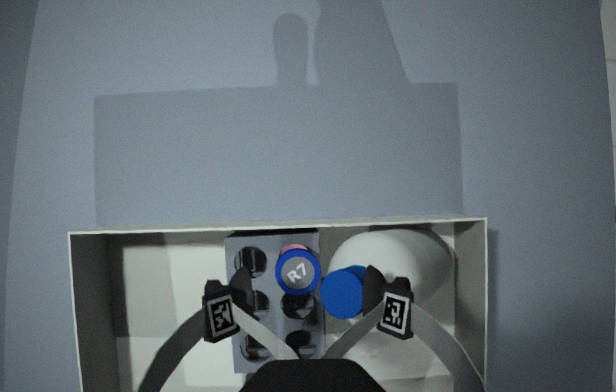

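>>> {"fn": "execute_actions", "kwargs": {"actions": [{"r1":{"joints":{"arm_m":0.43},"pace":"slow"}}], "cameras": ["r1_wrist_camera"]}}

Scene clock: 102.20 s.
r1.base_odometry: x=-1.335 y=+0.627 heading=+1.771 (m, m, rad; r1's odometry frame)
r1.turned_by_wheels: +0.000 (rad since the last result)
r1.turned_by_imu: +0.001 (rad since the last result)
r1.base_tilt: forward=-0.2 right=-0.2 (deg)
r1.lidar_m: 0.28 0.32 0.44 4.38 2.49 1.78 1.66 1.72 2.30 1.37 0.46 0.32
r1.base_status: not commanded
r1.joint_positions: lift_m=+1.060 arm_m=+0.431 wrist_yaw_rad=+0.000 wrist_pitch_rad=+1.571 wrist_roll_rad=+1.569 gripper_m=+0.060
r1.joint_status: all done
r1.motor_effort: lift_m=+18(18) arm_m=-7(5) wrist_yaw_rad=+0(1) wrist_pitch_rad=-2(2) wrist_roll_rad=+1(3) gripper_m=-6(5) wheel_0=+1(1) wheel_1=+0(0) wheel_2=+0(0) (%)
r1.hand_pose: x=+0.6021 y=-0.0874 z=+0.9499 quat_wxyz=(+0.500, +0.500, +0.500, -0.500) (m; r1's base frame)
r1.wrist_depth_mm: 407 410 413 413 415 418 1205 / 410 413 410 415 415 418 1205 / 407 410 413 413 415 418 1205 / 410 410 413 413 418 418 891 / 407 407 379 324 413 418 699 / 407 407 202 277 200 418 699 / 404 407 379 148 413 418 809
r2.base_odometry: x=+0.000 y=+0.000 heading=+0.000 (m, m, rad; r2's odometry frame)
r2.turned_by_wheels: +0.000 (rad since the last result)
r2.turned_by_imu: -0.001 (rad since the last result)
r2.base_tilt: forward=+0.3 right=-0.7 (deg)
r2.lidar_m: 1.02 1.05 1.88 2.10 1.24 1.08 1.09 1.28 2.31 3.12 3.67 3.62
r2.base_status: not commanded
r2.joint_positions: lift_m=+0.400 arm_m=-0.002 wrist_yaw_rad=+0.001 wrist_pitch_rad=+0.004 wrist_roll_rad=+0.012 gripper_m=+0.057
r2.joint_status: not commanded
r2.motor_effort: lift_m=+23(23) arm_m=+0(0) wrist_yaw_rad=-2(1) wrist_pitch_rad=-9(8) wrist_roll_rad=-1(1) gripper_m=+1(5) wheel_0=+0(0) wheel_1=+0(0) wheel_2=+0(0) (%)
r2.hand_pose: x=+0.4571 y=-0.0873 z=+0.5768 quat_wxyz=(+1.000, +0.006, +0.002, +0.000) (m; r2's base frame)
r2.wrist_depth_mm: - - - - - - - / - - - - - - - / 917 854 1182 - - - - / - - - - - - - / - - - - - - - / 1808 1537 197 1863 192 - - / 976 904 1308 107 1336 1255 1430
pictures: r1_wrist_camera
Images, in order (width x height): r1_wrist_camera 616x392.

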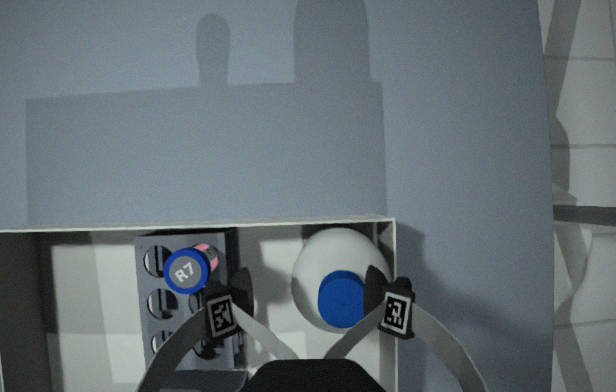

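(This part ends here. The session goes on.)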